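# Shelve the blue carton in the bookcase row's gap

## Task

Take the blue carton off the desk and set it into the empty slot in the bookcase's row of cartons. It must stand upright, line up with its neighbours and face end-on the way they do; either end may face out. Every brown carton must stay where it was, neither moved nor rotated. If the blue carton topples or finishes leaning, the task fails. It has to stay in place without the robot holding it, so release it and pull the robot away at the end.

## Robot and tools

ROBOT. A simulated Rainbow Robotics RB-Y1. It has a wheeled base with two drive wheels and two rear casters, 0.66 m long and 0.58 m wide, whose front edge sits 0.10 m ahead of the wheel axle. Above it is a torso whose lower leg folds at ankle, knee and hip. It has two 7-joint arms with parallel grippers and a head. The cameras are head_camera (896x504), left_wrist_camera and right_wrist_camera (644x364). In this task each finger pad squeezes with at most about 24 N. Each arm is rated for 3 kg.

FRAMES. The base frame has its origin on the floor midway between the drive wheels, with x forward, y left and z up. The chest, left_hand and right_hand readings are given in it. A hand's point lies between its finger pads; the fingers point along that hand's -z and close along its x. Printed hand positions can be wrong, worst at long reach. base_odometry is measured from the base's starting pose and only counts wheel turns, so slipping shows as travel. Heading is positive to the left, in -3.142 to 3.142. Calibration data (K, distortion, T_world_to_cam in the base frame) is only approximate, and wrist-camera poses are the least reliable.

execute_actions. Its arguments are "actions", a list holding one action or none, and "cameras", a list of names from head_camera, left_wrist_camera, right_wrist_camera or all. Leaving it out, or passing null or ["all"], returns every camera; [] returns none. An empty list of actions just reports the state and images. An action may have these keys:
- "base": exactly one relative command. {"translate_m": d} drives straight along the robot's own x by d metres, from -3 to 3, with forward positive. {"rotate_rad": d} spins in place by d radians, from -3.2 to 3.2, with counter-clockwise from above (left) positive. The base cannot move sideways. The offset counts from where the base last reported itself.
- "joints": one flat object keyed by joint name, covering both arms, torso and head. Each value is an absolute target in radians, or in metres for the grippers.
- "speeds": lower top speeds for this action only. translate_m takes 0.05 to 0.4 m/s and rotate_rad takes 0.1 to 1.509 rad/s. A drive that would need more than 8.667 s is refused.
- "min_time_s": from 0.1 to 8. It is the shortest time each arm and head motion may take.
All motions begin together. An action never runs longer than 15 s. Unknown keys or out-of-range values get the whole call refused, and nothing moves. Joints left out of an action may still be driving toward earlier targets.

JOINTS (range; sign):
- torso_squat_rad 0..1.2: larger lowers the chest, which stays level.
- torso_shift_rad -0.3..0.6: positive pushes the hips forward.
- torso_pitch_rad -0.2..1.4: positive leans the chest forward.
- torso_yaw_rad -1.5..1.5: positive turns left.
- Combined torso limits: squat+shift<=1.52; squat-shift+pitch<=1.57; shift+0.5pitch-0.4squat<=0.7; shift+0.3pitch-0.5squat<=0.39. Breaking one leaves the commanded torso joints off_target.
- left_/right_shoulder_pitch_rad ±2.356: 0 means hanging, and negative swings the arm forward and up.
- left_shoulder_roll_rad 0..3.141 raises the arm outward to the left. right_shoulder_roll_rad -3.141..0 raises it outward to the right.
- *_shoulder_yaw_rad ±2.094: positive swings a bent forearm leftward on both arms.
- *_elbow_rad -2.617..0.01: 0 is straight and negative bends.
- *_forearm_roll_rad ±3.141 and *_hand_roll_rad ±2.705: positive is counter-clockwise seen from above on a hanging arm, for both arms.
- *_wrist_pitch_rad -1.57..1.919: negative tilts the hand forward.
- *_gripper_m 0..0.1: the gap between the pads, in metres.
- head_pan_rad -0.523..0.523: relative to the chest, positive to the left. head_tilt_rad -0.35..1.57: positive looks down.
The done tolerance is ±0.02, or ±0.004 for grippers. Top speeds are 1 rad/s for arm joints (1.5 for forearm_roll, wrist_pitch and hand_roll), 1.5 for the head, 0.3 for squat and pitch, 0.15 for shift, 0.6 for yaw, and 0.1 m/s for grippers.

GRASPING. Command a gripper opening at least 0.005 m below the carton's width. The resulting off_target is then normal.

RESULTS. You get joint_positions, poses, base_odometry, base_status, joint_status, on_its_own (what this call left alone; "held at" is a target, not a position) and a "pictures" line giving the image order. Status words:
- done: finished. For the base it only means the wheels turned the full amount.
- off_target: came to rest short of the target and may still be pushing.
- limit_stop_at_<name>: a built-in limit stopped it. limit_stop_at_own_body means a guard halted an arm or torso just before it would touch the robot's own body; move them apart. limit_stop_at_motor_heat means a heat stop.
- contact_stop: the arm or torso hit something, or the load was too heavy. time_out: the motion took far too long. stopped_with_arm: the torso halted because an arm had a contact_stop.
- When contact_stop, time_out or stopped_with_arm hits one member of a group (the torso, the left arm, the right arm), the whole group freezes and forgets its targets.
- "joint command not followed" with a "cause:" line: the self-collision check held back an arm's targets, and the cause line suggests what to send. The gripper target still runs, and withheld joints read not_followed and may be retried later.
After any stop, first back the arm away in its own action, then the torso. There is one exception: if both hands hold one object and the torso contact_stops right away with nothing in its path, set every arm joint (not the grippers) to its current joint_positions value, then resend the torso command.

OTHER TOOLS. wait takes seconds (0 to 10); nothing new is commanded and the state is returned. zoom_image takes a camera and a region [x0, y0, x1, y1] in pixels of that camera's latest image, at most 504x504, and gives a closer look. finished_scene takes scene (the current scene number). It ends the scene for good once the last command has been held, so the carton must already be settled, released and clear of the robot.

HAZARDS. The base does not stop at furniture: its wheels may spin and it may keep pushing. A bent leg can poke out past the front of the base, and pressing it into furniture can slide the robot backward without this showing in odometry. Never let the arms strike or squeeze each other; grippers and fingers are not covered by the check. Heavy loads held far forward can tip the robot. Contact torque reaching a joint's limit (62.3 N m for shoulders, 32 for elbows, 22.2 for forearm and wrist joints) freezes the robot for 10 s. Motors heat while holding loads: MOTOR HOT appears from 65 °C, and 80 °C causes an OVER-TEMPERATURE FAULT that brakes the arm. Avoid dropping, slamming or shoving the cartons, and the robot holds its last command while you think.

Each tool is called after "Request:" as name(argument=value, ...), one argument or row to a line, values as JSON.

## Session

Request:
execute_actions(
  actions=[],
  cameras=["head_camera"],
)

Scene clock: 0.00 s.
base_odometry: x=+0.000 y=+0.000 heading=+0.000 (m, m, rad; odometry frame)
base_status: not commanded
joint_positions: torso_squat_rad=+0.350 torso_shift_rad=+0.000 torso_pitch_rad=+0.000 torso_yaw_rad=+0.001 left_shoulder_pitch_rad=+0.008 left_shoulder_roll_rad=+0.055 left_shoulder_yaw_rad=+0.003 left_elbow_rad=-0.278 left_forearm_roll_rad=+0.041 left_wrist_pitch_rad=+0.012 left_hand_roll_rad=+0.037 left_gripper_m=+0.101 right_shoulder_pitch_rad=+0.054 right_shoulder_roll_rad=-0.012 right_shoulder_yaw_rad=-0.028 right_elbow_rad=-0.159 right_forearm_roll_rad=-0.055 right_wrist_pitch_rad=-0.054 right_hand_roll_rad=+0.034 right_gripper_m=+0.100 head_pan_rad=+0.000 head_tilt_rad=+0.399
joint_status: not commanded
chest: x=-0.2279 y=-0.0007 z=+1.2476 quat_wxyz=(+1.000, +0.001, +0.000, +0.000) (m; base frame)
left_hand: x=-0.1017 y=+0.2627 z=+0.5751 quat_wxyz=(+0.991, +0.023, -0.130, +0.038) (m; base frame)
right_hand: x=-0.1767 y=-0.2334 z=+0.5648 quat_wxyz=(+0.996, -0.009, -0.081, -0.032) (m; base frame)
pictures: head_camera
camera_calibration (this result's frames):
head_camera: T_world_to_cam=[[-0.0182052, -0.999806, 0.0075687, -0.0116244], [-0.380252, -0.0000776335, -0.924883, 1.31389], [0.924704, -0.0197157, -0.380176, 0.686745], [0, 0, 0, 1]] pos_world=[-0.135641, 0.00201947, 1.47636]
Images, in order (width x height): head_camera 896x504.

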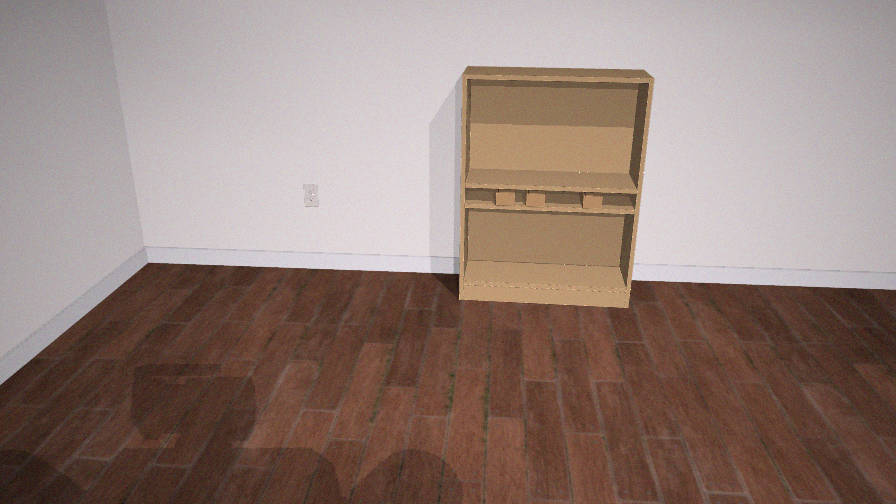

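Request:
execute_actions(
  actions=[
    {"base":{"rotate_rad":-3.0},"joints":{"left_elbow_rad":-1.4,"right_elbow_rad":-0.97,"right_shoulder_pitch_rad":-0.6,"right_hand_roll_rad":1.57,"right_shoulder_yaw_rad":0,"right_forearm_roll_rad":0,"right_wrist_pitch_rad":0,"torso_yaw_rad":-0.19,"head_pan_rad":0.19}},
  ],
  cameras=["head_camera"],
)

Scene clock: 9.37 s.
base_odometry: x=+0.000 y=+0.000 heading=-3.000 (m, m, rad; odometry frame)
base_status: done
joint_positions: torso_squat_rad=+0.350 torso_shift_rad=+0.000 torso_pitch_rad=+0.000 torso_yaw_rad=-0.190 left_shoulder_pitch_rad=+0.008 left_shoulder_roll_rad=+0.055 left_shoulder_yaw_rad=+0.003 left_elbow_rad=-1.400 left_forearm_roll_rad=+0.041 left_wrist_pitch_rad=+0.012 left_hand_roll_rad=+0.037 left_gripper_m=+0.101 right_shoulder_pitch_rad=-0.600 right_shoulder_roll_rad=-0.012 right_shoulder_yaw_rad=+0.000 right_elbow_rad=-0.970 right_forearm_roll_rad=+0.000 right_wrist_pitch_rad=+0.000 right_hand_roll_rad=+1.570 right_gripper_m=+0.100 head_pan_rad=+0.190 head_tilt_rad=+0.399
joint_status: all done
chest: x=-0.2280 y=-0.0007 z=+1.2476 quat_wxyz=(+0.995, +0.001, +0.000, -0.095) (m; base frame)
left_hand: x=+0.3109 y=+0.1452 z=+0.9327 quat_wxyz=(+0.769, -0.062, -0.634, -0.059) (m; base frame)
right_hand: x=+0.3886 y=-0.2354 z=+1.0606 quat_wxyz=(+0.494, -0.507, -0.473, +0.525) (m; base frame)
pictures: head_camera
camera_calibration (this result's frames):
head_camera: T_world_to_cam=[[-0.0193911, -0.999783, 0.00756774, -0.0160513], [-0.380186, 0.000372826, -0.92491, 1.31376], [0.924707, -0.0208122, -0.380111, 0.686997], [0, 0, 0, 1]] pos_world=[-0.13611, -0.00223969, 1.47636]
Images, in order (width x height): head_camera 896x504.

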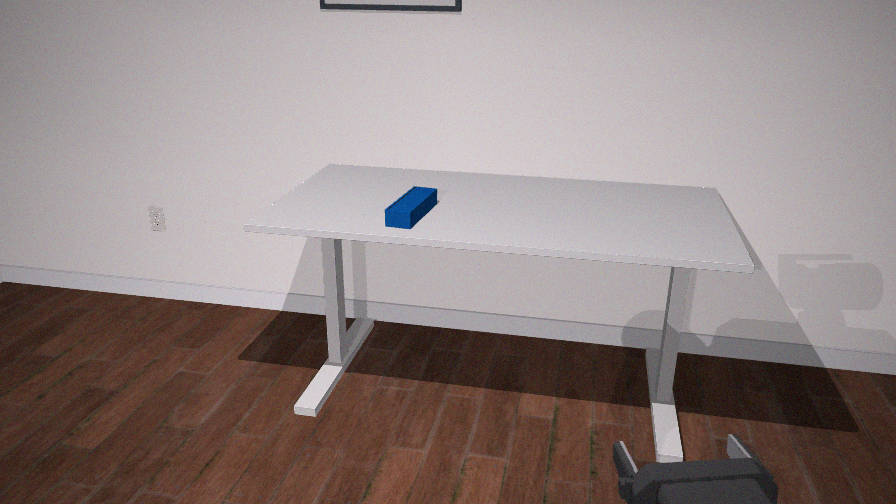

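Request:
execute_actions(
  actions=[
    {"base":{"rotate_rad":0.418},"joints":{"torso_squat_rad":1.035,"head_tilt_rad":0.6}},
  ],
  cameras=[],
)

Request:
execute_actions(
  actions=[
    {"base":{"translate_m":1.4}},
  ],
  cameras=[],
)

Request:
execute_actions(
  actions=[
    {"base":{"rotate_rad":-0.73}},
  ],
  cameras=["head_camera"],
)

Scene clock: 21.47 s.
base_odometry: x=+0.000 y=+0.000 heading=-2.582 (m, m, rad; odometry frame)
base_status: done
joint_positions: torso_squat_rad=+1.035 torso_shift_rad=+0.000 torso_pitch_rad=+0.000 torso_yaw_rad=-0.190 left_shoulder_pitch_rad=+0.008 left_shoulder_roll_rad=+0.055 left_shoulder_yaw_rad=+0.003 left_elbow_rad=-1.400 left_forearm_roll_rad=+0.041 left_wrist_pitch_rad=+0.012 left_hand_roll_rad=+0.037 left_gripper_m=+0.101 right_shoulder_pitch_rad=-0.600 right_shoulder_roll_rad=-0.012 right_shoulder_yaw_rad=+0.000 right_elbow_rad=-0.970 right_forearm_roll_rad=+0.000 right_wrist_pitch_rad=+0.000 right_hand_roll_rad=+1.570 right_gripper_m=+0.100 head_pan_rad=+0.190 head_tilt_rad=+0.600
joint_status: all done
chest: x=-0.2281 y=-0.0006 z=+0.9473 quat_wxyz=(+0.995, +0.001, +0.000, -0.095) (m; base frame)
left_hand: x=+0.3109 y=+0.1453 z=+0.6324 quat_wxyz=(+0.769, -0.062, -0.634, -0.059) (m; base frame)
right_hand: x=+0.3885 y=-0.2353 z=+0.7603 quat_wxyz=(+0.494, -0.507, -0.473, +0.525) (m; base frame)
pictures: none
No camera images: the call's "cameras" was empty. Leave "cameras" out to get every camera's image.

Scene clock: 26.50 s.
base_odometry: x=-1.188 y=-0.742 heading=-2.584 (m, m, rad; odometry frame)
base_status: done
joint_positions: torso_squat_rad=+1.035 torso_shift_rad=+0.000 torso_pitch_rad=+0.000 torso_yaw_rad=-0.190 left_shoulder_pitch_rad=+0.008 left_shoulder_roll_rad=+0.055 left_shoulder_yaw_rad=+0.003 left_elbow_rad=-1.400 left_forearm_roll_rad=+0.041 left_wrist_pitch_rad=+0.012 left_hand_roll_rad=+0.037 left_gripper_m=+0.101 right_shoulder_pitch_rad=-0.600 right_shoulder_roll_rad=-0.012 right_shoulder_yaw_rad=+0.000 right_elbow_rad=-0.970 right_forearm_roll_rad=+0.000 right_wrist_pitch_rad=+0.000 right_hand_roll_rad=+1.570 right_gripper_m=+0.100 head_pan_rad=+0.190 head_tilt_rad=+0.600
joint_status: not commanded
chest: x=-0.2279 y=-0.0006 z=+0.9473 quat_wxyz=(+0.995, +0.001, +0.000, -0.095) (m; base frame)
left_hand: x=+0.3109 y=+0.1453 z=+0.6323 quat_wxyz=(+0.769, -0.062, -0.634, -0.059) (m; base frame)
right_hand: x=+0.3885 y=-0.2353 z=+0.7601 quat_wxyz=(+0.494, -0.506, -0.473, +0.525) (m; base frame)
pictures: none
No camera images: the call's "cameras" was empty. Leave "cameras" out to get every camera's image.

Scene clock: 29.27 s.
base_odometry: x=-1.187 y=-0.742 heading=+2.970 (m, m, rad; odometry frame)
base_status: done
joint_positions: torso_squat_rad=+1.035 torso_shift_rad=+0.000 torso_pitch_rad=+0.000 torso_yaw_rad=-0.190 left_shoulder_pitch_rad=+0.008 left_shoulder_roll_rad=+0.055 left_shoulder_yaw_rad=+0.003 left_elbow_rad=-1.400 left_forearm_roll_rad=+0.041 left_wrist_pitch_rad=+0.012 left_hand_roll_rad=+0.037 left_gripper_m=+0.101 right_shoulder_pitch_rad=-0.600 right_shoulder_roll_rad=-0.012 right_shoulder_yaw_rad=+0.000 right_elbow_rad=-0.970 right_forearm_roll_rad=+0.000 right_wrist_pitch_rad=+0.000 right_hand_roll_rad=+1.570 right_gripper_m=+0.100 head_pan_rad=+0.190 head_tilt_rad=+0.600
joint_status: not commanded
chest: x=-0.2279 y=-0.0006 z=+0.9473 quat_wxyz=(+0.995, +0.001, +0.000, -0.095) (m; base frame)
left_hand: x=+0.3109 y=+0.1453 z=+0.6323 quat_wxyz=(+0.769, -0.062, -0.634, -0.059) (m; base frame)
right_hand: x=+0.3885 y=-0.2353 z=+0.7601 quat_wxyz=(+0.494, -0.506, -0.473, +0.525) (m; base frame)
pictures: head_camera
camera_calibration (this result's frames):
head_camera: T_world_to_cam=[[-0.01723, -0.999788, 0.0112654, -0.0174346], [-0.557231, 0.000246821, -0.830357, 0.891029], [0.830179, -0.0205845, -0.557118, 0.756374], [0, 0, 0, 1]] pos_world=[-0.131716, -0.00208132, 1.16146]
Images, in order (width x height): head_camera 896x504.

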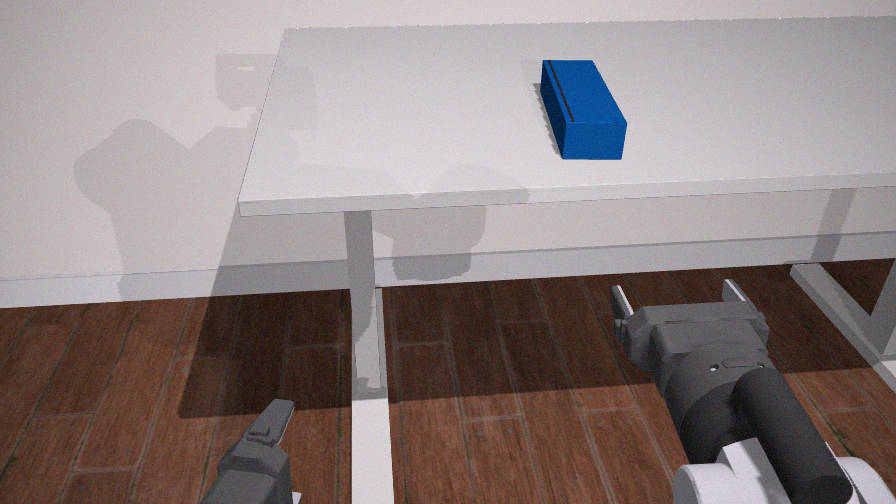

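Request:
execute_actions(
  actions=[
    {"base":{"translate_m":0.27}},
  ],
  cameras=["head_camera","right_wrist_camera"],
)

Scene clock: 35.93 s.
base_odometry: x=-1.454 y=-0.696 heading=+2.970 (m, m, rad; odometry frame)
base_status: done
joint_positions: torso_squat_rad=+1.035 torso_shift_rad=+0.000 torso_pitch_rad=+0.000 torso_yaw_rad=-0.190 left_shoulder_pitch_rad=+0.008 left_shoulder_roll_rad=+0.055 left_shoulder_yaw_rad=+0.003 left_elbow_rad=-1.400 left_forearm_roll_rad=+0.041 left_wrist_pitch_rad=+0.012 left_hand_roll_rad=+0.037 left_gripper_m=+0.101 right_shoulder_pitch_rad=-0.600 right_shoulder_roll_rad=-0.012 right_shoulder_yaw_rad=+0.000 right_elbow_rad=-0.970 right_forearm_roll_rad=+0.000 right_wrist_pitch_rad=+0.000 right_hand_roll_rad=+1.570 right_gripper_m=+0.100 head_pan_rad=+0.190 head_tilt_rad=+0.600
joint_status: not commanded
chest: x=-0.2279 y=-0.0006 z=+0.9473 quat_wxyz=(+0.995, +0.001, +0.000, -0.095) (m; base frame)
left_hand: x=+0.3109 y=+0.1453 z=+0.6323 quat_wxyz=(+0.769, -0.062, -0.634, -0.059) (m; base frame)
right_hand: x=+0.3886 y=-0.2353 z=+0.7600 quat_wxyz=(+0.494, -0.506, -0.473, +0.525) (m; base frame)
pictures: head_camera, right_wrist_camera
camera_calibration (this result's frames):
head_camera: T_world_to_cam=[[-0.0172288, -0.999788, 0.0112676, -0.0174356], [-0.557327, 0.000246711, -0.830293, 0.890982], [0.830114, -0.0205847, -0.557213, 0.756413], [0, 0, 0, 1]] pos_world=[-0.131641, -0.00208119, 1.16146]
right_wrist_camera: T_world_to_cam=[[-0.010172, -0.991088, 0.132819, -0.333641], [-0.683406, -0.0900736, -0.724461, 0.826294], [0.729968, -0.0981388, -0.676399, 0.29221], [0, 0, 0, 1]] pos_world=[0.347996, -0.227563, 0.840582]
Images, in order (width x height): head_camera 896x504, right_wrist_camera 644x364.

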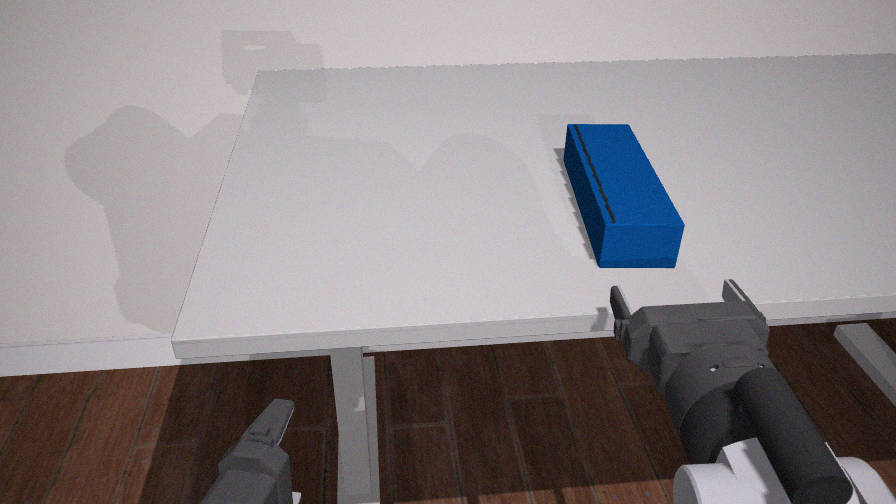

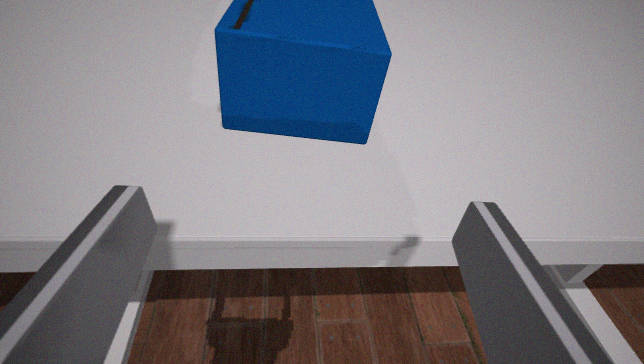

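Similar to before; tiny left nudge.

Request:
execute_actions(
  actions=[
    {"joints":{"torso_yaw_rad":-0.18}},
  ],
  cameras=[],
)

Request:
execute_actions(
  actions=[
    {"base":{"translate_m":0.145},"speeds":{"translate_m":0.1}},
  ],
  cameras=["head_camera","right_wrist_camera"],
)

Request:
execute_actions(
  actions=[
    {"joints":{"right_gripper_m":0.05}},
  ],
  cameras=[],
)

Request:
execute_actions(
  actions=[
    {"joints":{"torso_squat_rad":0.98,"torso_yaw_rad":-0.19}},
  ],
  cameras=[],
)

Request:
execute_actions(
  actions=[
    {"base":{"translate_m":-0.5},"speeds":{"translate_m":0.25}},
  ],
  cameras=["head_camera"],
)

Request:
execute_actions(
  actions=[
    {"base":{"rotate_rad":-2.97},"speeds":{"rotate_rad":0.6},"joints":{"head_tilt_rad":0.3}},
  ],
  cameras=["head_camera"],
)

Scene clock: 45.90 s.
base_odometry: x=-1.454 y=-0.696 heading=+2.970 (m, m, rad; odometry frame)
base_status: not commanded
joint_positions: torso_squat_rad=+1.035 torso_shift_rad=+0.000 torso_pitch_rad=+0.000 torso_yaw_rad=-0.180 left_shoulder_pitch_rad=+0.008 left_shoulder_roll_rad=+0.055 left_shoulder_yaw_rad=+0.003 left_elbow_rad=-1.400 left_forearm_roll_rad=+0.041 left_wrist_pitch_rad=+0.012 left_hand_roll_rad=+0.037 left_gripper_m=+0.101 right_shoulder_pitch_rad=-0.600 right_shoulder_roll_rad=-0.012 right_shoulder_yaw_rad=+0.000 right_elbow_rad=-0.970 right_forearm_roll_rad=+0.000 right_wrist_pitch_rad=+0.000 right_hand_roll_rad=+1.570 right_gripper_m=+0.100 head_pan_rad=+0.190 head_tilt_rad=+0.600
joint_status: all done
chest: x=-0.2279 y=-0.0006 z=+0.9473 quat_wxyz=(+0.996, +0.001, +0.000, -0.090) (m; base frame)
left_hand: x=+0.3094 y=+0.1507 z=+0.6323 quat_wxyz=(+0.769, -0.059, -0.634, -0.055) (m; base frame)
right_hand: x=+0.3909 y=-0.2292 z=+0.7600 quat_wxyz=(+0.492, -0.504, -0.475, +0.527) (m; base frame)
pictures: none
No camera images: the call's "cameras" was empty. Leave "cameras" out to get every camera's image.

Scene clock: 48.37 s.
base_odometry: x=-1.596 y=-0.671 heading=+2.970 (m, m, rad; odometry frame)
base_status: done
joint_positions: torso_squat_rad=+1.035 torso_shift_rad=+0.000 torso_pitch_rad=+0.000 torso_yaw_rad=-0.180 left_shoulder_pitch_rad=+0.012 left_shoulder_roll_rad=+0.055 left_shoulder_yaw_rad=+0.002 left_elbow_rad=-1.397 left_forearm_roll_rad=+0.041 left_wrist_pitch_rad=+0.014 left_hand_roll_rad=+0.036 left_gripper_m=+0.099 right_shoulder_pitch_rad=-0.600 right_shoulder_roll_rad=-0.012 right_shoulder_yaw_rad=+0.000 right_elbow_rad=-0.970 right_forearm_roll_rad=+0.000 right_wrist_pitch_rad=+0.000 right_hand_roll_rad=+1.570 right_gripper_m=+0.100 head_pan_rad=+0.190 head_tilt_rad=+0.600
joint_status: not commanded
chest: x=-0.2278 y=-0.0005 z=+0.9473 quat_wxyz=(+0.996, +0.001, +0.000, -0.090) (m; base frame)
left_hand: x=+0.3076 y=+0.1510 z=+0.6284 quat_wxyz=(+0.772, -0.058, -0.631, -0.055) (m; base frame)
right_hand: x=+0.3909 y=-0.2290 z=+0.7599 quat_wxyz=(+0.492, -0.504, -0.475, +0.527) (m; base frame)
pictures: head_camera, right_wrist_camera
camera_calibration (this result's frames):
head_camera: T_world_to_cam=[[-0.00723059, -0.999909, 0.0114181, -0.0152447], [-0.557497, -0.00544837, -0.830161, 0.890835], [0.830148, -0.0123681, -0.557406, 0.756536], [0, 0, 0, 1]] pos_world=[-0.131509, -0.00103274, 1.16141]
right_wrist_camera: T_world_to_cam=[[-0.0000197192, -0.991105, 0.133079, -0.331514], [-0.682658, -0.0972324, -0.72424, 0.826253], [0.730738, -0.0908617, -0.676585, 0.292521], [0, 0, 0, 1]] pos_world=[0.350286, -0.221648, 0.840438]
Images, in order (width x height): head_camera 896x504, right_wrist_camera 644x364.

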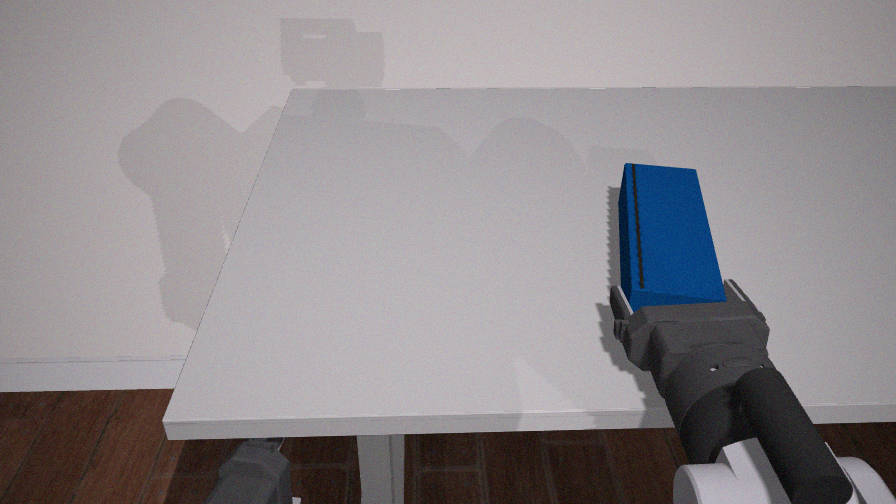

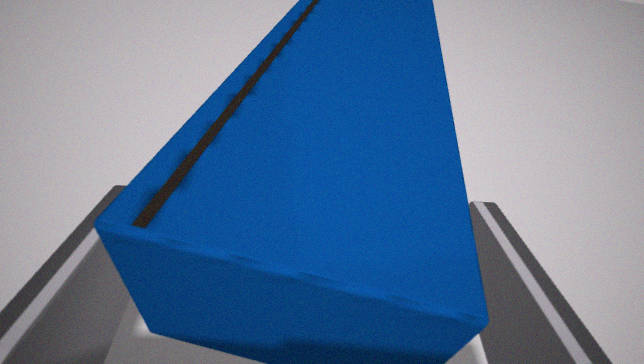

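Scene clock: 49.37 s.
base_odometry: x=-1.596 y=-0.671 heading=+2.970 (m, m, rad; odometry frame)
base_status: not commanded
joint_positions: torso_squat_rad=+1.035 torso_shift_rad=+0.000 torso_pitch_rad=+0.000 torso_yaw_rad=-0.180 left_shoulder_pitch_rad=+0.012 left_shoulder_roll_rad=+0.055 left_shoulder_yaw_rad=+0.002 left_elbow_rad=-1.397 left_forearm_roll_rad=+0.041 left_wrist_pitch_rad=+0.014 left_hand_roll_rad=+0.036 left_gripper_m=+0.099 right_shoulder_pitch_rad=-0.600 right_shoulder_roll_rad=-0.012 right_shoulder_yaw_rad=+0.000 right_elbow_rad=-0.970 right_forearm_roll_rad=+0.000 right_wrist_pitch_rad=+0.000 right_hand_roll_rad=+1.570 right_gripper_m=+0.091 head_pan_rad=+0.190 head_tilt_rad=+0.600
joint_status: right_gripper_m off_target (ended at +0.091, target +0.050)
chest: x=-0.2278 y=-0.0005 z=+0.9473 quat_wxyz=(+0.996, +0.001, +0.000, -0.090) (m; base frame)
left_hand: x=+0.3076 y=+0.1510 z=+0.6284 quat_wxyz=(+0.772, -0.058, -0.631, -0.055) (m; base frame)
right_hand: x=+0.3909 y=-0.2290 z=+0.7599 quat_wxyz=(+0.492, -0.504, -0.475, +0.527) (m; base frame)
pictures: none
No camera images: the call's "cameras" was empty. Leave "cameras" out to get every camera's image.

Scene clock: 50.10 s.
base_odometry: x=-1.596 y=-0.671 heading=+2.970 (m, m, rad; odometry frame)
base_status: not commanded
joint_positions: torso_squat_rad=+1.024 torso_shift_rad=+0.002 torso_pitch_rad=+0.004 torso_yaw_rad=-0.182 left_shoulder_pitch_rad=+0.013 left_shoulder_roll_rad=+0.055 left_shoulder_yaw_rad=+0.002 left_elbow_rad=-1.394 left_forearm_roll_rad=+0.041 left_wrist_pitch_rad=+0.015 left_hand_roll_rad=+0.036 left_gripper_m=+0.097 right_shoulder_pitch_rad=-0.600 right_shoulder_roll_rad=-0.012 right_shoulder_yaw_rad=+0.000 right_elbow_rad=-0.970 right_forearm_roll_rad=+0.000 right_wrist_pitch_rad=+0.000 right_hand_roll_rad=+1.570 right_gripper_m=+0.091 head_pan_rad=+0.190 head_tilt_rad=+0.600
joint_status: torso_squat_rad contact_stop (moved -0.011 of -0.055); the others done
on_its_own: torso_squat_rad is held at +1.024, not at your +0.980, since a contact_stop
chest: x=-0.2262 y=-0.0005 z=+0.9537 quat_wxyz=(+0.996, +0.000, +0.002, -0.091) (m; base frame)
left_hand: x=+0.3074 y=+0.1508 z=+0.6305 quat_wxyz=(+0.775, -0.058, -0.627, -0.056) (m; base frame)
right_hand: x=+0.3914 y=-0.2301 z=+0.7639 quat_wxyz=(+0.493, -0.503, -0.474, +0.528) (m; base frame)
pictures: none
No camera images: the call's "cameras" was empty. Leave "cameras" out to get every camera's image.

not run: a stop came earlier in this reply.

not run: a stop came earlier in this reply.

Left hand caught on the desk. Lower torso, drop left arm back.

Request:
execute_actions(
  actions=[
    {"joints":{"torso_squat_rad":1.035,"torso_shift_rad":0,"torso_pitch_rad":0,"torso_yaw_rad":-0.18}},
  ],
  cameras=[],
)

Request:
execute_actions(
  actions=[
    {"joints":{"left_shoulder_pitch_rad":0.6,"left_elbow_rad":-1.6}},
  ],
  cameras=["head_camera","right_wrist_camera"],
)

Scene clock: 60.90 s.
base_odometry: x=-1.596 y=-0.671 heading=+2.970 (m, m, rad; odometry frame)
base_status: not commanded
joint_positions: torso_squat_rad=+1.035 torso_shift_rad=+0.000 torso_pitch_rad=+0.001 torso_yaw_rad=-0.180 left_shoulder_pitch_rad=+0.011 left_shoulder_roll_rad=+0.055 left_shoulder_yaw_rad=+0.002 left_elbow_rad=-1.396 left_forearm_roll_rad=+0.041 left_wrist_pitch_rad=+0.014 left_hand_roll_rad=+0.036 left_gripper_m=+0.100 right_shoulder_pitch_rad=-0.600 right_shoulder_roll_rad=-0.012 right_shoulder_yaw_rad=+0.000 right_elbow_rad=-0.970 right_forearm_roll_rad=+0.000 right_wrist_pitch_rad=+0.000 right_hand_roll_rad=+1.570 right_gripper_m=+0.091 head_pan_rad=+0.190 head_tilt_rad=+0.600
joint_status: all done
chest: x=-0.2277 y=-0.0005 z=+0.9473 quat_wxyz=(+0.996, +0.001, +0.000, -0.090) (m; base frame)
left_hand: x=+0.3077 y=+0.1510 z=+0.6282 quat_wxyz=(+0.772, -0.058, -0.630, -0.055) (m; base frame)
right_hand: x=+0.3908 y=-0.2292 z=+0.7597 quat_wxyz=(+0.492, -0.504, -0.475, +0.527) (m; base frame)
pictures: none
No camera images: the call's "cameras" was empty. Leave "cameras" out to get every camera's image.

Scene clock: 62.10 s.
base_odometry: x=-1.596 y=-0.671 heading=+2.970 (m, m, rad; odometry frame)
base_status: not commanded
joint_positions: torso_squat_rad=+1.035 torso_shift_rad=+0.000 torso_pitch_rad=+0.000 torso_yaw_rad=-0.180 left_shoulder_pitch_rad=+0.600 left_shoulder_roll_rad=+0.055 left_shoulder_yaw_rad=+0.003 left_elbow_rad=-1.600 left_forearm_roll_rad=+0.041 left_wrist_pitch_rad=+0.013 left_hand_roll_rad=+0.037 left_gripper_m=+0.101 right_shoulder_pitch_rad=-0.600 right_shoulder_roll_rad=-0.012 right_shoulder_yaw_rad=+0.000 right_elbow_rad=-0.970 right_forearm_roll_rad=+0.000 right_wrist_pitch_rad=+0.000 right_hand_roll_rad=+1.570 right_gripper_m=+0.091 head_pan_rad=+0.190 head_tilt_rad=+0.600
joint_status: all done
chest: x=-0.2279 y=-0.0005 z=+0.9473 quat_wxyz=(+0.996, +0.001, +0.000, -0.090) (m; base frame)
left_hand: x=+0.0928 y=+0.2679 z=+0.5038 quat_wxyz=(+0.871, +0.024, -0.491, +0.002) (m; base frame)
right_hand: x=+0.3908 y=-0.2291 z=+0.7598 quat_wxyz=(+0.492, -0.504, -0.475, +0.527) (m; base frame)
pictures: head_camera, right_wrist_camera
camera_calibration (this result's frames):
head_camera: T_world_to_cam=[[-0.00728753, -0.999909, 0.0113904, -0.0152392], [-0.557536, -0.00539298, -0.830135, 0.890802], [0.830121, -0.0124002, -0.557445, 0.756628], [0, 0, 0, 1]] pos_world=[-0.13155, -0.00105137, 1.16144]
right_wrist_camera: T_world_to_cam=[[-0.000109928, -0.991107, 0.133064, -0.331533], [-0.682687, -0.097157, -0.724223, 0.826198], [0.730711, -0.0909208, -0.676606, 0.292586], [0, 0, 0, 1]] pos_world=[0.350203, -0.221711, 0.840432]
Images, in order (width x height): head_camera 896x504, right_wrist_camera 644x364.

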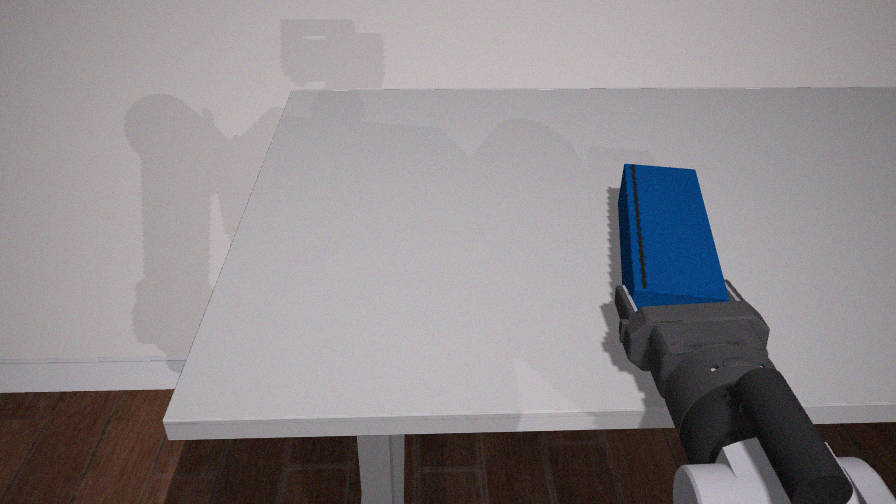

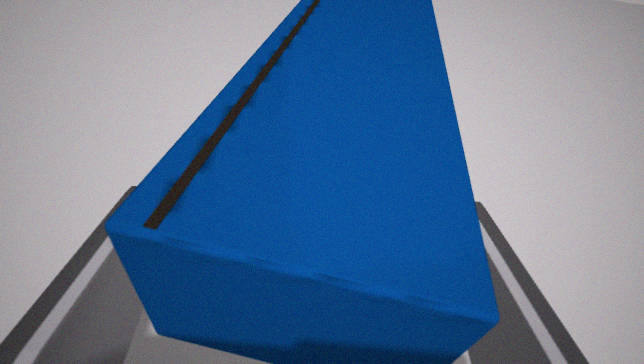

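Request:
execute_actions(
  actions=[
    {"joints":{"right_gripper_m":0.1}},
  ],
  cameras=[],
)

Request:
execute_actions(
  actions=[
    {"base":{"translate_m":-0.15}},
  ],
  cameras=[],
)

Request:
execute_actions(
  actions=[
    {"base":{"rotate_rad":-0.65}},
  ],
  cameras=[],
)

Request:
execute_actions(
  actions=[
    {"base":{"translate_m":-0.165}},
  ],
  cameras=[],
)

Request:
execute_actions(
  actions=[
    {"base":{"rotate_rad":0.5}},
  ],
  cameras=[],
)

Request:
execute_actions(
  actions=[
    {"base":{"translate_m":0.24}},
  ],
  cameras=["head_camera","right_wrist_camera"],
)

Scene clock: 73.77 s.
base_odometry: x=-1.596 y=-0.671 heading=+2.970 (m, m, rad; odometry frame)
base_status: not commanded
joint_positions: torso_squat_rad=+1.035 torso_shift_rad=+0.000 torso_pitch_rad=+0.000 torso_yaw_rad=-0.180 left_shoulder_pitch_rad=+0.600 left_shoulder_roll_rad=+0.055 left_shoulder_yaw_rad=+0.003 left_elbow_rad=-1.600 left_forearm_roll_rad=+0.041 left_wrist_pitch_rad=+0.013 left_hand_roll_rad=+0.037 left_gripper_m=+0.101 right_shoulder_pitch_rad=-0.600 right_shoulder_roll_rad=-0.012 right_shoulder_yaw_rad=+0.000 right_elbow_rad=-0.970 right_forearm_roll_rad=+0.000 right_wrist_pitch_rad=+0.000 right_hand_roll_rad=+1.570 right_gripper_m=+0.100 head_pan_rad=+0.190 head_tilt_rad=+0.600
joint_status: all done
chest: x=-0.2279 y=-0.0005 z=+0.9473 quat_wxyz=(+0.996, +0.001, +0.000, -0.090) (m; base frame)
left_hand: x=+0.0928 y=+0.2679 z=+0.5038 quat_wxyz=(+0.871, +0.024, -0.491, +0.002) (m; base frame)
right_hand: x=+0.3908 y=-0.2291 z=+0.7598 quat_wxyz=(+0.492, -0.504, -0.475, +0.527) (m; base frame)
pictures: none
No camera images: the call's "cameras" was empty. Leave "cameras" out to get every camera's image.

Scene clock: 75.80 s.
base_odometry: x=-1.448 y=-0.697 heading=+2.971 (m, m, rad; odometry frame)
base_status: done
joint_positions: torso_squat_rad=+1.035 torso_shift_rad=+0.000 torso_pitch_rad=+0.000 torso_yaw_rad=-0.180 left_shoulder_pitch_rad=+0.600 left_shoulder_roll_rad=+0.055 left_shoulder_yaw_rad=+0.003 left_elbow_rad=-1.600 left_forearm_roll_rad=+0.041 left_wrist_pitch_rad=+0.012 left_hand_roll_rad=+0.037 left_gripper_m=+0.101 right_shoulder_pitch_rad=-0.600 right_shoulder_roll_rad=-0.012 right_shoulder_yaw_rad=+0.000 right_elbow_rad=-0.970 right_forearm_roll_rad=+0.000 right_wrist_pitch_rad=+0.000 right_hand_roll_rad=+1.570 right_gripper_m=+0.100 head_pan_rad=+0.190 head_tilt_rad=+0.600
joint_status: not commanded
chest: x=-0.2280 y=-0.0005 z=+0.9473 quat_wxyz=(+0.996, +0.001, +0.000, -0.090) (m; base frame)
left_hand: x=+0.0928 y=+0.2679 z=+0.5040 quat_wxyz=(+0.871, +0.024, -0.491, +0.002) (m; base frame)
right_hand: x=+0.3907 y=-0.2291 z=+0.7600 quat_wxyz=(+0.492, -0.504, -0.475, +0.527) (m; base frame)
pictures: none
No camera images: the call's "cameras" was empty. Leave "cameras" out to get every camera's image.

Scene clock: 78.40 s.
base_odometry: x=-1.448 y=-0.697 heading=+2.321 (m, m, rad; odometry frame)
base_status: done
joint_positions: torso_squat_rad=+1.035 torso_shift_rad=+0.000 torso_pitch_rad=+0.000 torso_yaw_rad=-0.180 left_shoulder_pitch_rad=+0.600 left_shoulder_roll_rad=+0.055 left_shoulder_yaw_rad=+0.003 left_elbow_rad=-1.600 left_forearm_roll_rad=+0.041 left_wrist_pitch_rad=+0.012 left_hand_roll_rad=+0.037 left_gripper_m=+0.101 right_shoulder_pitch_rad=-0.600 right_shoulder_roll_rad=-0.012 right_shoulder_yaw_rad=+0.000 right_elbow_rad=-0.970 right_forearm_roll_rad=+0.000 right_wrist_pitch_rad=+0.000 right_hand_roll_rad=+1.570 right_gripper_m=+0.100 head_pan_rad=+0.190 head_tilt_rad=+0.600
joint_status: not commanded
chest: x=-0.2280 y=-0.0005 z=+0.9473 quat_wxyz=(+0.996, +0.001, +0.000, -0.090) (m; base frame)
left_hand: x=+0.0929 y=+0.2679 z=+0.5040 quat_wxyz=(+0.871, +0.024, -0.491, +0.002) (m; base frame)
right_hand: x=+0.3907 y=-0.2291 z=+0.7600 quat_wxyz=(+0.492, -0.504, -0.475, +0.527) (m; base frame)
pictures: none
No camera images: the call's "cameras" was empty. Leave "cameras" out to get every camera's image.

Scene clock: 80.23 s.
base_odometry: x=-1.336 y=-0.817 heading=+2.320 (m, m, rad; odometry frame)
base_status: done
joint_positions: torso_squat_rad=+1.035 torso_shift_rad=+0.000 torso_pitch_rad=+0.000 torso_yaw_rad=-0.180 left_shoulder_pitch_rad=+0.600 left_shoulder_roll_rad=+0.055 left_shoulder_yaw_rad=+0.003 left_elbow_rad=-1.600 left_forearm_roll_rad=+0.041 left_wrist_pitch_rad=+0.012 left_hand_roll_rad=+0.037 left_gripper_m=+0.101 right_shoulder_pitch_rad=-0.600 right_shoulder_roll_rad=-0.012 right_shoulder_yaw_rad=+0.000 right_elbow_rad=-0.970 right_forearm_roll_rad=+0.000 right_wrist_pitch_rad=+0.000 right_hand_roll_rad=+1.570 right_gripper_m=+0.100 head_pan_rad=+0.190 head_tilt_rad=+0.600
joint_status: not commanded
chest: x=-0.2281 y=-0.0005 z=+0.9473 quat_wxyz=(+0.996, +0.001, +0.000, -0.090) (m; base frame)
left_hand: x=+0.0928 y=+0.2679 z=+0.5040 quat_wxyz=(+0.871, +0.024, -0.491, +0.002) (m; base frame)
right_hand: x=+0.3907 y=-0.2291 z=+0.7600 quat_wxyz=(+0.492, -0.504, -0.475, +0.527) (m; base frame)
pictures: none
No camera images: the call's "cameras" was empty. Leave "cameras" out to get every camera's image.

Scene clock: 82.57 s.
base_odometry: x=-1.336 y=-0.817 heading=+2.820 (m, m, rad; odometry frame)
base_status: done
joint_positions: torso_squat_rad=+1.035 torso_shift_rad=+0.000 torso_pitch_rad=+0.000 torso_yaw_rad=-0.180 left_shoulder_pitch_rad=+0.600 left_shoulder_roll_rad=+0.055 left_shoulder_yaw_rad=+0.003 left_elbow_rad=-1.600 left_forearm_roll_rad=+0.041 left_wrist_pitch_rad=+0.012 left_hand_roll_rad=+0.037 left_gripper_m=+0.101 right_shoulder_pitch_rad=-0.600 right_shoulder_roll_rad=-0.012 right_shoulder_yaw_rad=+0.000 right_elbow_rad=-0.970 right_forearm_roll_rad=+0.000 right_wrist_pitch_rad=+0.000 right_hand_roll_rad=+1.570 right_gripper_m=+0.100 head_pan_rad=+0.190 head_tilt_rad=+0.600
joint_status: not commanded
chest: x=-0.2281 y=-0.0006 z=+0.9473 quat_wxyz=(+0.996, +0.001, +0.000, -0.090) (m; base frame)
left_hand: x=+0.0929 y=+0.2679 z=+0.5040 quat_wxyz=(+0.871, +0.024, -0.491, +0.002) (m; base frame)
right_hand: x=+0.3907 y=-0.2291 z=+0.7600 quat_wxyz=(+0.492, -0.504, -0.475, +0.527) (m; base frame)
pictures: none
No camera images: the call's "cameras" was empty. Leave "cameras" out to get every camera's image.

Scene clock: 84.50 s.
base_odometry: x=-1.564 y=-0.742 heading=+2.820 (m, m, rad; odometry frame)
base_status: done
joint_positions: torso_squat_rad=+1.035 torso_shift_rad=+0.000 torso_pitch_rad=+0.000 torso_yaw_rad=-0.180 left_shoulder_pitch_rad=+0.600 left_shoulder_roll_rad=+0.055 left_shoulder_yaw_rad=+0.003 left_elbow_rad=-1.600 left_forearm_roll_rad=+0.041 left_wrist_pitch_rad=+0.012 left_hand_roll_rad=+0.037 left_gripper_m=+0.101 right_shoulder_pitch_rad=-0.600 right_shoulder_roll_rad=-0.012 right_shoulder_yaw_rad=+0.000 right_elbow_rad=-0.970 right_forearm_roll_rad=+0.000 right_wrist_pitch_rad=+0.000 right_hand_roll_rad=+1.570 right_gripper_m=+0.100 head_pan_rad=+0.190 head_tilt_rad=+0.600
joint_status: not commanded
chest: x=-0.2279 y=-0.0006 z=+0.9473 quat_wxyz=(+0.996, +0.001, +0.000, -0.090) (m; base frame)
left_hand: x=+0.0930 y=+0.2678 z=+0.5040 quat_wxyz=(+0.871, +0.024, -0.491, +0.002) (m; base frame)
right_hand: x=+0.3908 y=-0.2291 z=+0.7599 quat_wxyz=(+0.492, -0.504, -0.475, +0.527) (m; base frame)
pictures: head_camera, right_wrist_camera
camera_calibration (this result's frames):
head_camera: T_world_to_cam=[[-0.00728956, -0.99991, 0.0113009, -0.0151902], [-0.55739, -0.00531975, -0.830233, 0.89088], [0.830219, -0.0123511, -0.557301, 0.756564], [0, 0, 0, 1]] pos_world=[-0.131656, -0.0011052, 1.16144]
right_wrist_camera: T_world_to_cam=[[-0.000135884, -0.99112, 0.132973, -0.331486], [-0.682618, -0.0970813, -0.724298, 0.826239], [0.730776, -0.090868, -0.676543, 0.29258], [0, 0, 0, 1]] pos_world=[0.35015, -0.221743, 0.840465]
Images, in order (width x height): head_camera 896x504, right_wrist_camera 644x364.

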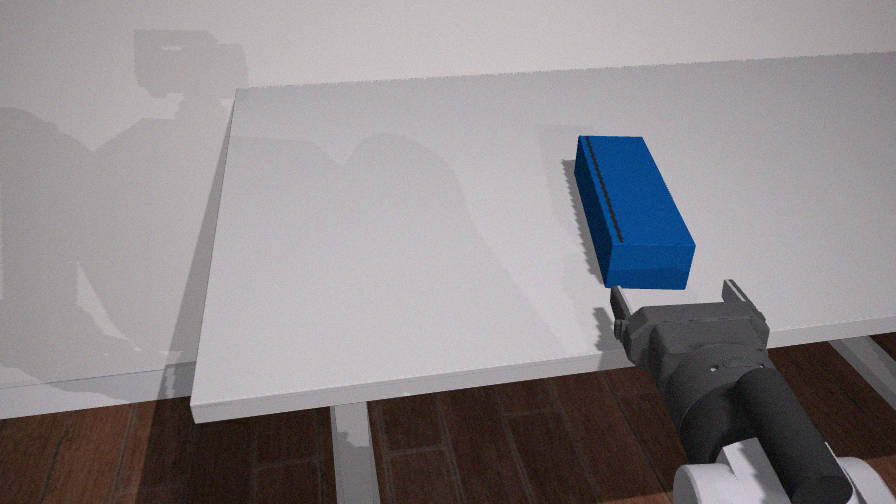

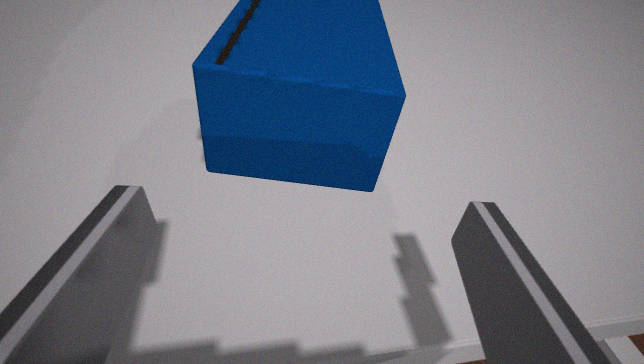

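Request:
execute_actions(
  actions=[
    {"base":{"translate_m":0.11},"speeds":{"translate_m":0.1},"joints":{"torso_yaw_rad":-0.17}},
  ],
  cameras=[],
)

Request:
execute_actions(
  actions=[
    {"joints":{"right_gripper_m":0.05}},
  ],
  cameras=["head_camera","right_wrist_camera"],
)

Scene clock: 89.67 s.
base_odometry: x=-1.668 y=-0.707 heading=+2.821 (m, m, rad; odometry frame)
base_status: done
joint_positions: torso_squat_rad=+1.035 torso_shift_rad=+0.000 torso_pitch_rad=+0.000 torso_yaw_rad=-0.170 left_shoulder_pitch_rad=+0.600 left_shoulder_roll_rad=+0.055 left_shoulder_yaw_rad=+0.003 left_elbow_rad=-1.600 left_forearm_roll_rad=+0.041 left_wrist_pitch_rad=+0.012 left_hand_roll_rad=+0.037 left_gripper_m=+0.101 right_shoulder_pitch_rad=-0.601 right_shoulder_roll_rad=-0.012 right_shoulder_yaw_rad=+0.000 right_elbow_rad=-0.970 right_forearm_roll_rad=+0.000 right_wrist_pitch_rad=+0.000 right_hand_roll_rad=+1.570 right_gripper_m=+0.100 head_pan_rad=+0.190 head_tilt_rad=+0.600
joint_status: all done
chest: x=-0.2280 y=-0.0006 z=+0.9473 quat_wxyz=(+0.996, +0.001, +0.000, -0.085) (m; base frame)
left_hand: x=+0.0903 y=+0.2710 z=+0.5041 quat_wxyz=(+0.871, +0.026, -0.491, +0.007) (m; base frame)
right_hand: x=+0.3931 y=-0.2229 z=+0.7604 quat_wxyz=(+0.489, -0.502, -0.478, +0.530) (m; base frame)
pictures: none
No camera images: the call's "cameras" was empty. Leave "cameras" out to get every camera's image.

Scene clock: 90.67 s.
base_odometry: x=-1.668 y=-0.707 heading=+2.821 (m, m, rad; odometry frame)
base_status: not commanded
joint_positions: torso_squat_rad=+1.035 torso_shift_rad=+0.000 torso_pitch_rad=+0.000 torso_yaw_rad=-0.170 left_shoulder_pitch_rad=+0.600 left_shoulder_roll_rad=+0.055 left_shoulder_yaw_rad=+0.003 left_elbow_rad=-1.600 left_forearm_roll_rad=+0.041 left_wrist_pitch_rad=+0.012 left_hand_roll_rad=+0.037 left_gripper_m=+0.101 right_shoulder_pitch_rad=-0.601 right_shoulder_roll_rad=-0.012 right_shoulder_yaw_rad=+0.000 right_elbow_rad=-0.970 right_forearm_roll_rad=+0.000 right_wrist_pitch_rad=+0.000 right_hand_roll_rad=+1.570 right_gripper_m=+0.088 head_pan_rad=+0.190 head_tilt_rad=+0.600
joint_status: right_gripper_m off_target (ended at +0.088, target +0.050)
chest: x=-0.2280 y=-0.0006 z=+0.9473 quat_wxyz=(+0.996, +0.001, +0.000, -0.085) (m; base frame)
left_hand: x=+0.0903 y=+0.2710 z=+0.5041 quat_wxyz=(+0.871, +0.026, -0.491, +0.007) (m; base frame)
right_hand: x=+0.3931 y=-0.2229 z=+0.7604 quat_wxyz=(+0.489, -0.502, -0.478, +0.530) (m; base frame)
pictures: head_camera, right_wrist_camera
camera_calibration (this result's frames):
head_camera: T_world_to_cam=[[0.00268963, -0.999932, 0.0113152, -0.0129243], [-0.557226, -0.0108943, -0.830289, 0.890941], [0.830356, -0.00407193, -0.557218, 0.756549], [0, 0, 0, 1]] pos_world=[-0.131715, -0.000136624, 1.16145]
right_wrist_camera: T_world_to_cam=[[0.00971192, -0.991046, 0.13317, -0.329425], [-0.680915, -0.104084, -0.724929, 0.827086], [0.732298, -0.0836369, -0.675828, 0.292241], [0, 0, 0, 1]] pos_world=[0.352366, -0.215946, 0.840953]
Images, in order (width x height): head_camera 896x504, right_wrist_camera 644x364.

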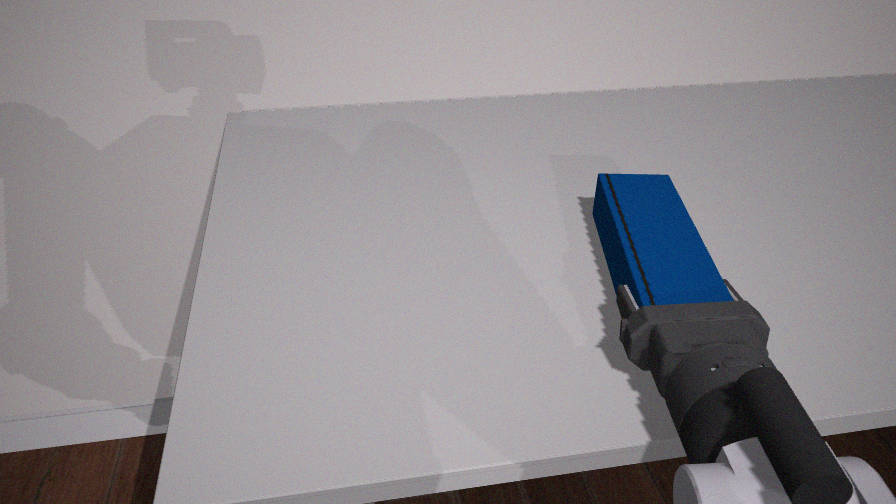

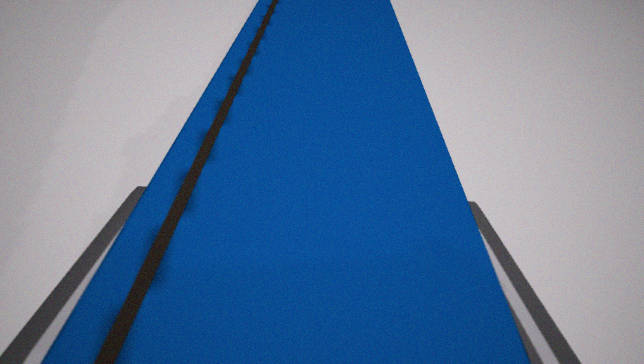

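Request:
execute_actions(
  actions=[
    {"joints":{"torso_squat_rad":0.98,"torso_yaw_rad":-0.19}},
  ],
  cameras=[],
)

Request:
execute_actions(
  actions=[
    {"base":{"translate_m":-0.55},"speeds":{"translate_m":0.25}},
  ],
  cameras=[],
)

Request:
execute_actions(
  actions=[
    {"base":{"rotate_rad":-2.9},"speeds":{"rotate_rad":0.6},"joints":{"head_tilt_rad":0.3,"right_elbow_rad":-0.47,"right_wrist_pitch_rad":-0.5},"min_time_s":3},
  ],
  cameras=["head_camera"],
)

Scene clock: 98.00 s.
base_odometry: x=-1.668 y=-0.707 heading=+2.821 (m, m, rad; odometry frame)
base_status: not commanded
joint_positions: torso_squat_rad=+0.980 torso_shift_rad=+0.000 torso_pitch_rad=+0.000 torso_yaw_rad=-0.190 left_shoulder_pitch_rad=+0.600 left_shoulder_roll_rad=+0.055 left_shoulder_yaw_rad=+0.003 left_elbow_rad=-1.600 left_forearm_roll_rad=+0.041 left_wrist_pitch_rad=+0.012 left_hand_roll_rad=+0.037 left_gripper_m=+0.101 right_shoulder_pitch_rad=-0.600 right_shoulder_roll_rad=-0.012 right_shoulder_yaw_rad=+0.000 right_elbow_rad=-0.970 right_forearm_roll_rad=+0.000 right_wrist_pitch_rad=+0.000 right_hand_roll_rad=+1.570 right_gripper_m=+0.088 head_pan_rad=+0.190 head_tilt_rad=+0.600
joint_status: all done
chest: x=-0.2279 y=-0.0006 z=+0.9798 quat_wxyz=(+0.995, +0.001, +0.000, -0.095) (m; base frame)
left_hand: x=+0.0956 y=+0.2647 z=+0.5365 quat_wxyz=(+0.871, +0.021, -0.491, -0.002) (m; base frame)
right_hand: x=+0.3885 y=-0.2353 z=+0.7924 quat_wxyz=(+0.494, -0.506, -0.473, +0.525) (m; base frame)
pictures: none
No camera images: the call's "cameras" was empty. Leave "cameras" out to get every camera's image.

Scene clock: 101.57 s.
base_odometry: x=-1.146 y=-0.880 heading=+2.822 (m, m, rad; odometry frame)
base_status: done
joint_positions: torso_squat_rad=+0.980 torso_shift_rad=+0.000 torso_pitch_rad=+0.000 torso_yaw_rad=-0.190 left_shoulder_pitch_rad=+0.600 left_shoulder_roll_rad=+0.055 left_shoulder_yaw_rad=+0.003 left_elbow_rad=-1.600 left_forearm_roll_rad=+0.041 left_wrist_pitch_rad=+0.012 left_hand_roll_rad=+0.037 left_gripper_m=+0.101 right_shoulder_pitch_rad=-0.600 right_shoulder_roll_rad=-0.012 right_shoulder_yaw_rad=+0.000 right_elbow_rad=-0.970 right_forearm_roll_rad=+0.000 right_wrist_pitch_rad=+0.000 right_hand_roll_rad=+1.570 right_gripper_m=+0.088 head_pan_rad=+0.190 head_tilt_rad=+0.600
joint_status: not commanded
chest: x=-0.2280 y=-0.0006 z=+0.9798 quat_wxyz=(+0.995, +0.001, +0.000, -0.095) (m; base frame)
left_hand: x=+0.0955 y=+0.2647 z=+0.5366 quat_wxyz=(+0.871, +0.021, -0.491, -0.002) (m; base frame)
right_hand: x=+0.3884 y=-0.2353 z=+0.7925 quat_wxyz=(+0.494, -0.506, -0.473, +0.525) (m; base frame)
pictures: none
No camera images: the call's "cameras" was empty. Leave "cameras" out to get every camera's image.

Scene clock: 108.03 s.
base_odometry: x=-1.146 y=-0.880 heading=-0.078 (m, m, rad; odometry frame)
base_status: done
joint_positions: torso_squat_rad=+0.980 torso_shift_rad=+0.000 torso_pitch_rad=+0.000 torso_yaw_rad=-0.190 left_shoulder_pitch_rad=+0.600 left_shoulder_roll_rad=+0.055 left_shoulder_yaw_rad=+0.003 left_elbow_rad=-1.600 left_forearm_roll_rad=+0.041 left_wrist_pitch_rad=+0.012 left_hand_roll_rad=+0.037 left_gripper_m=+0.101 right_shoulder_pitch_rad=-0.600 right_shoulder_roll_rad=-0.012 right_shoulder_yaw_rad=+0.000 right_elbow_rad=-0.470 right_forearm_roll_rad=+0.000 right_wrist_pitch_rad=-0.500 right_hand_roll_rad=+1.570 right_gripper_m=+0.087 head_pan_rad=+0.190 head_tilt_rad=+0.300
joint_status: all done
chest: x=-0.2280 y=-0.0006 z=+0.9798 quat_wxyz=(+0.995, +0.001, +0.000, -0.095) (m; base frame)
left_hand: x=+0.0955 y=+0.2647 z=+0.5366 quat_wxyz=(+0.871, +0.021, -0.491, -0.002) (m; base frame)
right_hand: x=+0.3375 y=-0.2428 z=+0.6758 quat_wxyz=(+0.494, -0.506, -0.473, +0.525) (m; base frame)
pictures: head_camera
camera_calibration (this result's frames):
head_camera: T_world_to_cam=[[-0.0201281, -0.999781, 0.00564609, -0.011768], [-0.287076, 0.000369946, -0.957908, 1.12426], [0.957696, -0.0209017, -0.287021, 0.482197], [0, 0, 0, 1]] pos_world=[-0.139286, -0.00210264, 1.21541]
Images, in order (width x height): head_camera 896x504.

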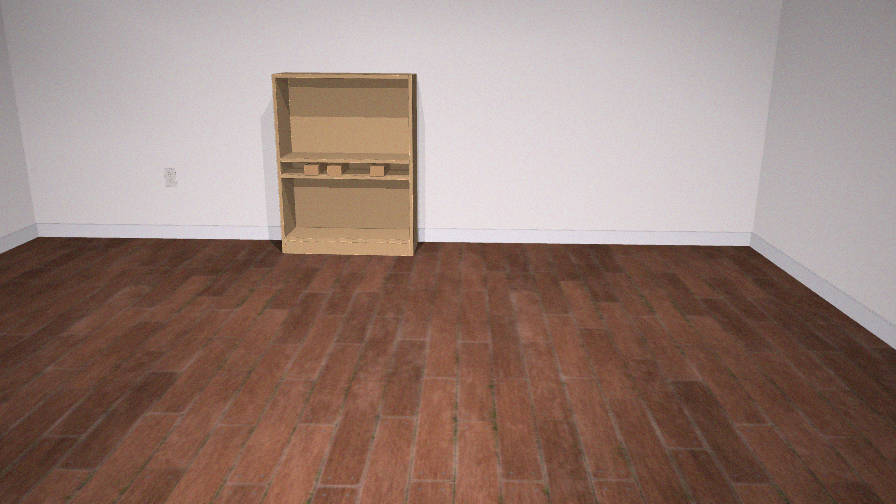

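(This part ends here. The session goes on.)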